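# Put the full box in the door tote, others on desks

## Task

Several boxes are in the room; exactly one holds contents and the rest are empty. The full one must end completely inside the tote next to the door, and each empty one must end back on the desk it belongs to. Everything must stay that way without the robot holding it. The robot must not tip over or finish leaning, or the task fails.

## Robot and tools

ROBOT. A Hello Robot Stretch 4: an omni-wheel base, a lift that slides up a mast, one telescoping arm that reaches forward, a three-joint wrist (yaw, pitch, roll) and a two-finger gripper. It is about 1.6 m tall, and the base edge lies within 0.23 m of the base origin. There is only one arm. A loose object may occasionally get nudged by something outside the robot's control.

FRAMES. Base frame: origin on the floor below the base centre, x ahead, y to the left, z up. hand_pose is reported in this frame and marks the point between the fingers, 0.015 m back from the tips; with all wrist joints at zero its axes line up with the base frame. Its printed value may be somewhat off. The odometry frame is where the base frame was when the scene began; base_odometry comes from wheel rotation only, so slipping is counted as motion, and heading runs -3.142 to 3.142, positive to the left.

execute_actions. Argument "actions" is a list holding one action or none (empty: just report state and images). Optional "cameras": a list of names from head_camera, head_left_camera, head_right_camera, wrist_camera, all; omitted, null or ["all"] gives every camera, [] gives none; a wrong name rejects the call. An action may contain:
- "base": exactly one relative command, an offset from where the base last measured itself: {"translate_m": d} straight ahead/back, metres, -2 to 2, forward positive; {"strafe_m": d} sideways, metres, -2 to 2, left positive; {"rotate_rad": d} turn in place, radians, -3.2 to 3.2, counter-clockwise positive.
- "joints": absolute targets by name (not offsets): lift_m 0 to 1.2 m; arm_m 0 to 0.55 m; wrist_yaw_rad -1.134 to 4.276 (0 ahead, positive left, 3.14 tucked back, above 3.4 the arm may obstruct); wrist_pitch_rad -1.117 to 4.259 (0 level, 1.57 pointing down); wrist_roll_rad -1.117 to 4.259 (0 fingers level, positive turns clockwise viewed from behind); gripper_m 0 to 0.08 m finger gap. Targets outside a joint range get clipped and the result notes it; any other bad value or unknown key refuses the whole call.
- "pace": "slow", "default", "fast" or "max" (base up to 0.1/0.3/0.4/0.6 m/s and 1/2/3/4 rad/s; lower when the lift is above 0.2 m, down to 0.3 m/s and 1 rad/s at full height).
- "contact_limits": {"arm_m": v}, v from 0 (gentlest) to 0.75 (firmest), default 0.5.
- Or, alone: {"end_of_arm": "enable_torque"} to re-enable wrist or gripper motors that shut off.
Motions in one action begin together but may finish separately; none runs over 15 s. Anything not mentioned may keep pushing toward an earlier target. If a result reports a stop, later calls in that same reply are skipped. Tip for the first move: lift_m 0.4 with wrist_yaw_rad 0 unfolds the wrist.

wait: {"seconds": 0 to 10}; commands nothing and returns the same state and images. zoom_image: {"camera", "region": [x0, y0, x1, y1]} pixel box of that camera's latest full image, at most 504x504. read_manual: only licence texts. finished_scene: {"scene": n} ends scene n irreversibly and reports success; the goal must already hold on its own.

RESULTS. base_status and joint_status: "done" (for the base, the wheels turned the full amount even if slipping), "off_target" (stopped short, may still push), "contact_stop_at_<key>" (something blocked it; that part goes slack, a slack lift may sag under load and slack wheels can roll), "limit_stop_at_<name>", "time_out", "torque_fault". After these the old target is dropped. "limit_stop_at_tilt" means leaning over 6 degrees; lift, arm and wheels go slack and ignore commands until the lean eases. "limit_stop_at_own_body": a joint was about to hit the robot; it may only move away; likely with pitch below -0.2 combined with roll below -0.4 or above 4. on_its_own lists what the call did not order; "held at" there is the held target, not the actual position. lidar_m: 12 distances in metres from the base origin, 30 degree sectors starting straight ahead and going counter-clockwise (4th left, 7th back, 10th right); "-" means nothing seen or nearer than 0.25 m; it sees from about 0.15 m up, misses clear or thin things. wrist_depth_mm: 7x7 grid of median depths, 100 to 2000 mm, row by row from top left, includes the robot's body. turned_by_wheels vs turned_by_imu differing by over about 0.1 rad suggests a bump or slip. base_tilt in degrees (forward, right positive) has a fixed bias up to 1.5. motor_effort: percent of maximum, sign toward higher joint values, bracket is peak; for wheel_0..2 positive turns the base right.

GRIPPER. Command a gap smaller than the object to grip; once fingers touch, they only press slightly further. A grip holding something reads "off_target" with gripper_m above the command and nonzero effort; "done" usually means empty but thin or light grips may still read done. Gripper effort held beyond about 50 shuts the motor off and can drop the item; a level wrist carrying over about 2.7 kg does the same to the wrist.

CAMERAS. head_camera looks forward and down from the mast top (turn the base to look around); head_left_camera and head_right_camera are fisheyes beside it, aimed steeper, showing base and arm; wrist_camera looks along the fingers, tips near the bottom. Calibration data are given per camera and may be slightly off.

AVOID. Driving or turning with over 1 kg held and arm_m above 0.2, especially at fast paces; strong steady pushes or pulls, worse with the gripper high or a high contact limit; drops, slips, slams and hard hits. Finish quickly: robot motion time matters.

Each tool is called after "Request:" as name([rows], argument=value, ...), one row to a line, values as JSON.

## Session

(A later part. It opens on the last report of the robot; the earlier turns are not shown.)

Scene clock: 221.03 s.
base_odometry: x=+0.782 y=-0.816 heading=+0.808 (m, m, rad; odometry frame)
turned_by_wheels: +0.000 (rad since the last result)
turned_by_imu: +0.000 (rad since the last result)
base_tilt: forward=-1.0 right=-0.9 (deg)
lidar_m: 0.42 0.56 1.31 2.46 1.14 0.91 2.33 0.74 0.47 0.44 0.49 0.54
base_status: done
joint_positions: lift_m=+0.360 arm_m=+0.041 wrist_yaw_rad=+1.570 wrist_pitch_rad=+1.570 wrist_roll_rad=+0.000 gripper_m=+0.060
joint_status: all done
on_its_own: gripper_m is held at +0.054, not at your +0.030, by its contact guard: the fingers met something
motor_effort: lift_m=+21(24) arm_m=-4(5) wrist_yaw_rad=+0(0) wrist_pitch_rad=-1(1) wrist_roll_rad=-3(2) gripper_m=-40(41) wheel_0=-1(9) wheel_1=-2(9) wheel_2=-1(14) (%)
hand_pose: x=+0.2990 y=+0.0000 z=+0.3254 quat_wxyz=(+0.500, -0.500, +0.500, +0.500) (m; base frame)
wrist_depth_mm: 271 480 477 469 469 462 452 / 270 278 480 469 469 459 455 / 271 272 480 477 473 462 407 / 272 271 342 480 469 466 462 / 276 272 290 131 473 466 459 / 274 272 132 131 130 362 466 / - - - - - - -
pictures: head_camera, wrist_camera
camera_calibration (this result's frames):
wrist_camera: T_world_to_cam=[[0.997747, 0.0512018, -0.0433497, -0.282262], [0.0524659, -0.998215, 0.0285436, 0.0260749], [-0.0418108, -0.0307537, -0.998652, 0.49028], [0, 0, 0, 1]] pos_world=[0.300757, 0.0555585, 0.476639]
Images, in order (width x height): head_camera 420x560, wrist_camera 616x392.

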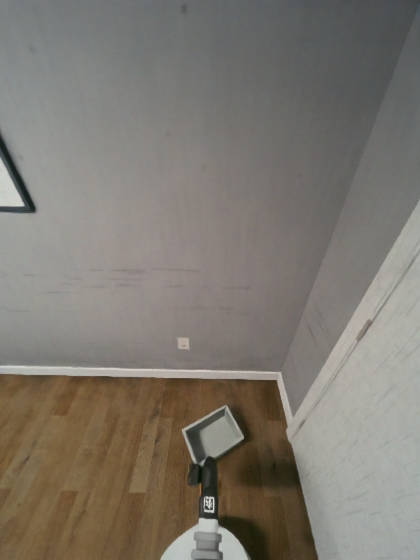

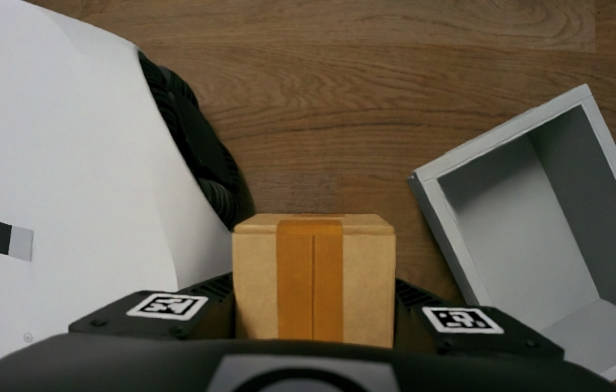

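Request:
execute_actions([
  {"joints":{"arm_m":0.293,"wrist_roll_rad":1.05,"lift_m":0.26},"pace":"fast"},
], cameras=["wrist_camera"])

Scene clock: 227.40 s.
base_odometry: x=+0.782 y=-0.816 heading=+0.808 (m, m, rad; odometry frame)
turned_by_wheels: +0.000 (rad since the last result)
turned_by_imu: +0.000 (rad since the last result)
base_tilt: forward=-1.0 right=-0.9 (deg)
lidar_m: 0.44 0.55 1.30 2.47 1.14 0.89 2.35 0.75 0.44 0.44 0.50 0.55
base_status: not commanded
joint_positions: lift_m=+0.260 arm_m=+0.292 wrist_yaw_rad=+1.570 wrist_pitch_rad=+1.570 wrist_roll_rad=+1.050 gripper_m=+0.059
joint_status: all done
on_its_own: gripper_m is held at +0.054, not at your +0.030, by its contact guard: the fingers met something
motor_effort: lift_m=+18(20) arm_m=+5(7) wrist_yaw_rad=+0(1) wrist_pitch_rad=-1(1) wrist_roll_rad=-1(3) gripper_m=-40(40) wheel_0=-1(1) wheel_1=-2(2) wheel_2=+0(1) (%)
hand_pose: x=+0.5505 y=+0.0001 z=+0.2256 quat_wxyz=(+0.683, -0.182, +0.683, +0.182) (m; base frame)
wrist_depth_mm: 382 377 373 368 366 359 353 / 389 384 375 373 366 362 355 / 392 384 343 314 266 319 359 / 397 387 379 373 368 314 362 / 399 392 353 131 370 307 364 / 399 276 132 132 131 254 368 / - - - - - - -
pictures: wrist_camera
camera_calibration (this result's frames):
wrist_camera: T_world_to_cam=[[0.541479, -0.839568, -0.0438759, -0.28615], [-0.839342, -0.542839, 0.0288121, 0.506591], [-0.0480073, 0.0212258, -0.998621, 0.404541], [0, 0, 0, 1]] pos_world=[0.599569, 0.0261683, 0.376833]
Images, in order (width x height): wrist_camera 616x392.

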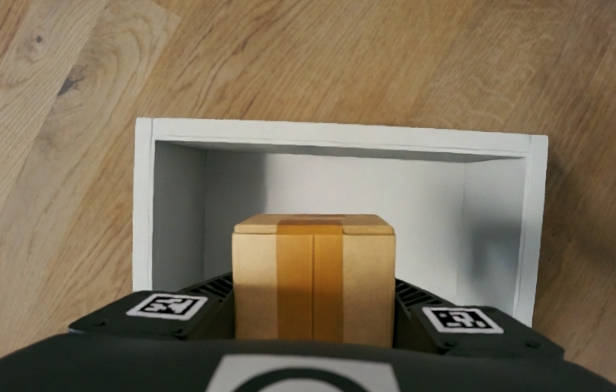

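Request:
execute_actions([
  {"joints":{"arm_m":0.298,"wrist_roll_rad":1.09,"lift_m":0.07}},
], cameras=["wrist_camera"])

Scene clock: 232.27 s.
base_odometry: x=+0.782 y=-0.816 heading=+0.808 (m, m, rad; odometry frame)
turned_by_wheels: +0.000 (rad since the last result)
turned_by_imu: +0.000 (rad since the last result)
base_tilt: forward=-1.2 right=-0.8 (deg)
lidar_m: 0.41 0.58 1.29 2.48 1.16 0.92 2.36 0.76 0.46 0.45 0.49 0.56
base_status: not commanded
joint_positions: lift_m=+0.070 arm_m=+0.297 wrist_yaw_rad=+1.570 wrist_pitch_rad=+1.570 wrist_roll_rad=+1.090 gripper_m=+0.059
joint_status: all done
on_its_own: gripper_m is held at +0.054, not at your +0.030, by its contact guard: the fingers met something
motor_effort: lift_m=+18(19) arm_m=+5(7) wrist_yaw_rad=-1(1) wrist_pitch_rad=-3(1) wrist_roll_rad=-1(2) gripper_m=-40(39) wheel_0=-1(0) wheel_1=-2(2) wheel_2=-1(0) (%)
hand_pose: x=+0.5555 y=+0.0001 z=+0.0356 quat_wxyz=(+0.687, -0.168, +0.687, +0.168) (m; base frame)
wrist_depth_mm: - - - - - - - / - - - - - - - / 153 174 175 174 168 160 - / 169 189 185 182 180 178 176 / 169 190 187 131 181 179 177 / 168 189 132 131 130 179 179 / - - - - - - -
pictures: wrist_camera
camera_calibration (this result's frames):
wrist_camera: T_world_to_cam=[[0.507488, -0.86054, -0.0438883, -0.278292], [-0.860368, -0.508857, 0.0288321, 0.527914], [-0.0471441, 0.0231282, -0.99862, 0.214603], [0, 0, 0, 1]] pos_world=[0.605547, 0.0241872, 0.186872]
Images, in order (width x height): wrist_camera 616x392.

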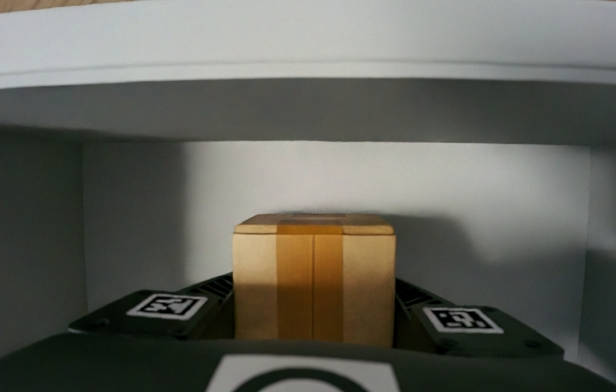

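Request:
execute_actions([
  {"joints":{"gripper_m":0.08}},
], cameras=[])

Request:
execute_actions([
  {"joints":{"lift_m":0.19},"pace":"max"},
], cameras=["wrist_camera"])

Scene clock: 238.90 s.
base_odometry: x=+0.782 y=-0.816 heading=+0.808 (m, m, rad; odometry frame)
turned_by_wheels: +0.000 (rad since the last result)
turned_by_imu: +0.000 (rad since the last result)
base_tilt: forward=-1.1 right=-0.6 (deg)
lidar_m: 0.41 0.56 1.28 2.47 1.15 0.91 2.35 0.74 0.45 0.44 0.50 0.55
base_status: not commanded
joint_positions: lift_m=+0.070 arm_m=+0.297 wrist_yaw_rad=+1.570 wrist_pitch_rad=+1.570 wrist_roll_rad=+1.090 gripper_m=+0.080
joint_status: all done
motor_effort: lift_m=+18(18) arm_m=+5(5) wrist_yaw_rad=-2(0) wrist_pitch_rad=-2(1) wrist_roll_rad=+0(1) gripper_m=+2(41) wheel_0=-1(1) wheel_1=-2(2) wheel_2=-1(1) (%)
hand_pose: x=+0.5555 y=+0.0001 z=+0.0356 quat_wxyz=(+0.687, -0.168, +0.687, +0.168) (m; base frame)
wrist_depth_mm: - - - - - - - / - - - - - - - / 153 170 171 169 165 159 - / 170 189 186 183 181 179 177 / 169 190 187 135 181 180 178 / 161 110 137 136 135 111 - / - - - - - - -
pictures: none
No camera images: the call's "cameras" was empty. Leave "cameras" out to get every camera's image.

Scene clock: 239.87 s.
base_odometry: x=+0.782 y=-0.816 heading=+0.808 (m, m, rad; odometry frame)
turned_by_wheels: +0.000 (rad since the last result)
turned_by_imu: +0.000 (rad since the last result)
base_tilt: forward=-1.0 right=-0.8 (deg)
lidar_m: 0.43 0.57 1.28 2.48 1.15 0.89 2.36 0.75 0.47 0.45 0.49 0.55
base_status: not commanded
joint_positions: lift_m=+0.190 arm_m=+0.297 wrist_yaw_rad=+1.570 wrist_pitch_rad=+1.570 wrist_roll_rad=+1.090 gripper_m=+0.080
joint_status: all done
motor_effort: lift_m=+20(25) arm_m=+5(5) wrist_yaw_rad=+0(0) wrist_pitch_rad=-1(2) wrist_roll_rad=-1(0) gripper_m=+1(2) wheel_0=+0(1) wheel_1=-2(2) wheel_2=-1(1) (%)
hand_pose: x=+0.5555 y=+0.0001 z=+0.1555 quat_wxyz=(+0.687, -0.168, +0.687, +0.168) (m; base frame)
wrist_depth_mm: 312 307 304 300 296 293 289 / 315 312 304 303 298 294 291 / 319 190 188 186 183 181 179 / 320 241 309 301 300 296 212 / 322 240 309 256 303 298 211 / 327 110 150 258 255 111 208 / - - - - - - -
pictures: wrist_camera
camera_calibration (this result's frames):
wrist_camera: T_world_to_cam=[[0.50751, -0.860521, -0.0440092, -0.27301], [-0.860355, -0.508883, 0.0287605, 0.524501], [-0.0471446, 0.0232673, -0.998617, 0.334303], [0, 0, 0, 1]] pos_world=[0.605573, 0.0242007, 0.306741]
Images, in order (width x height): wrist_camera 616x392.

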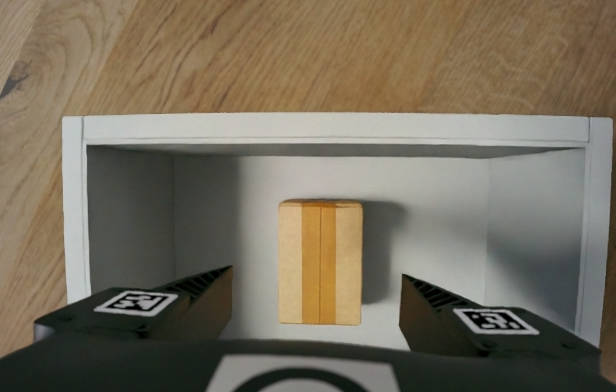

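Request:
finished_scene(scene=2)

The scene is finished: the task was done.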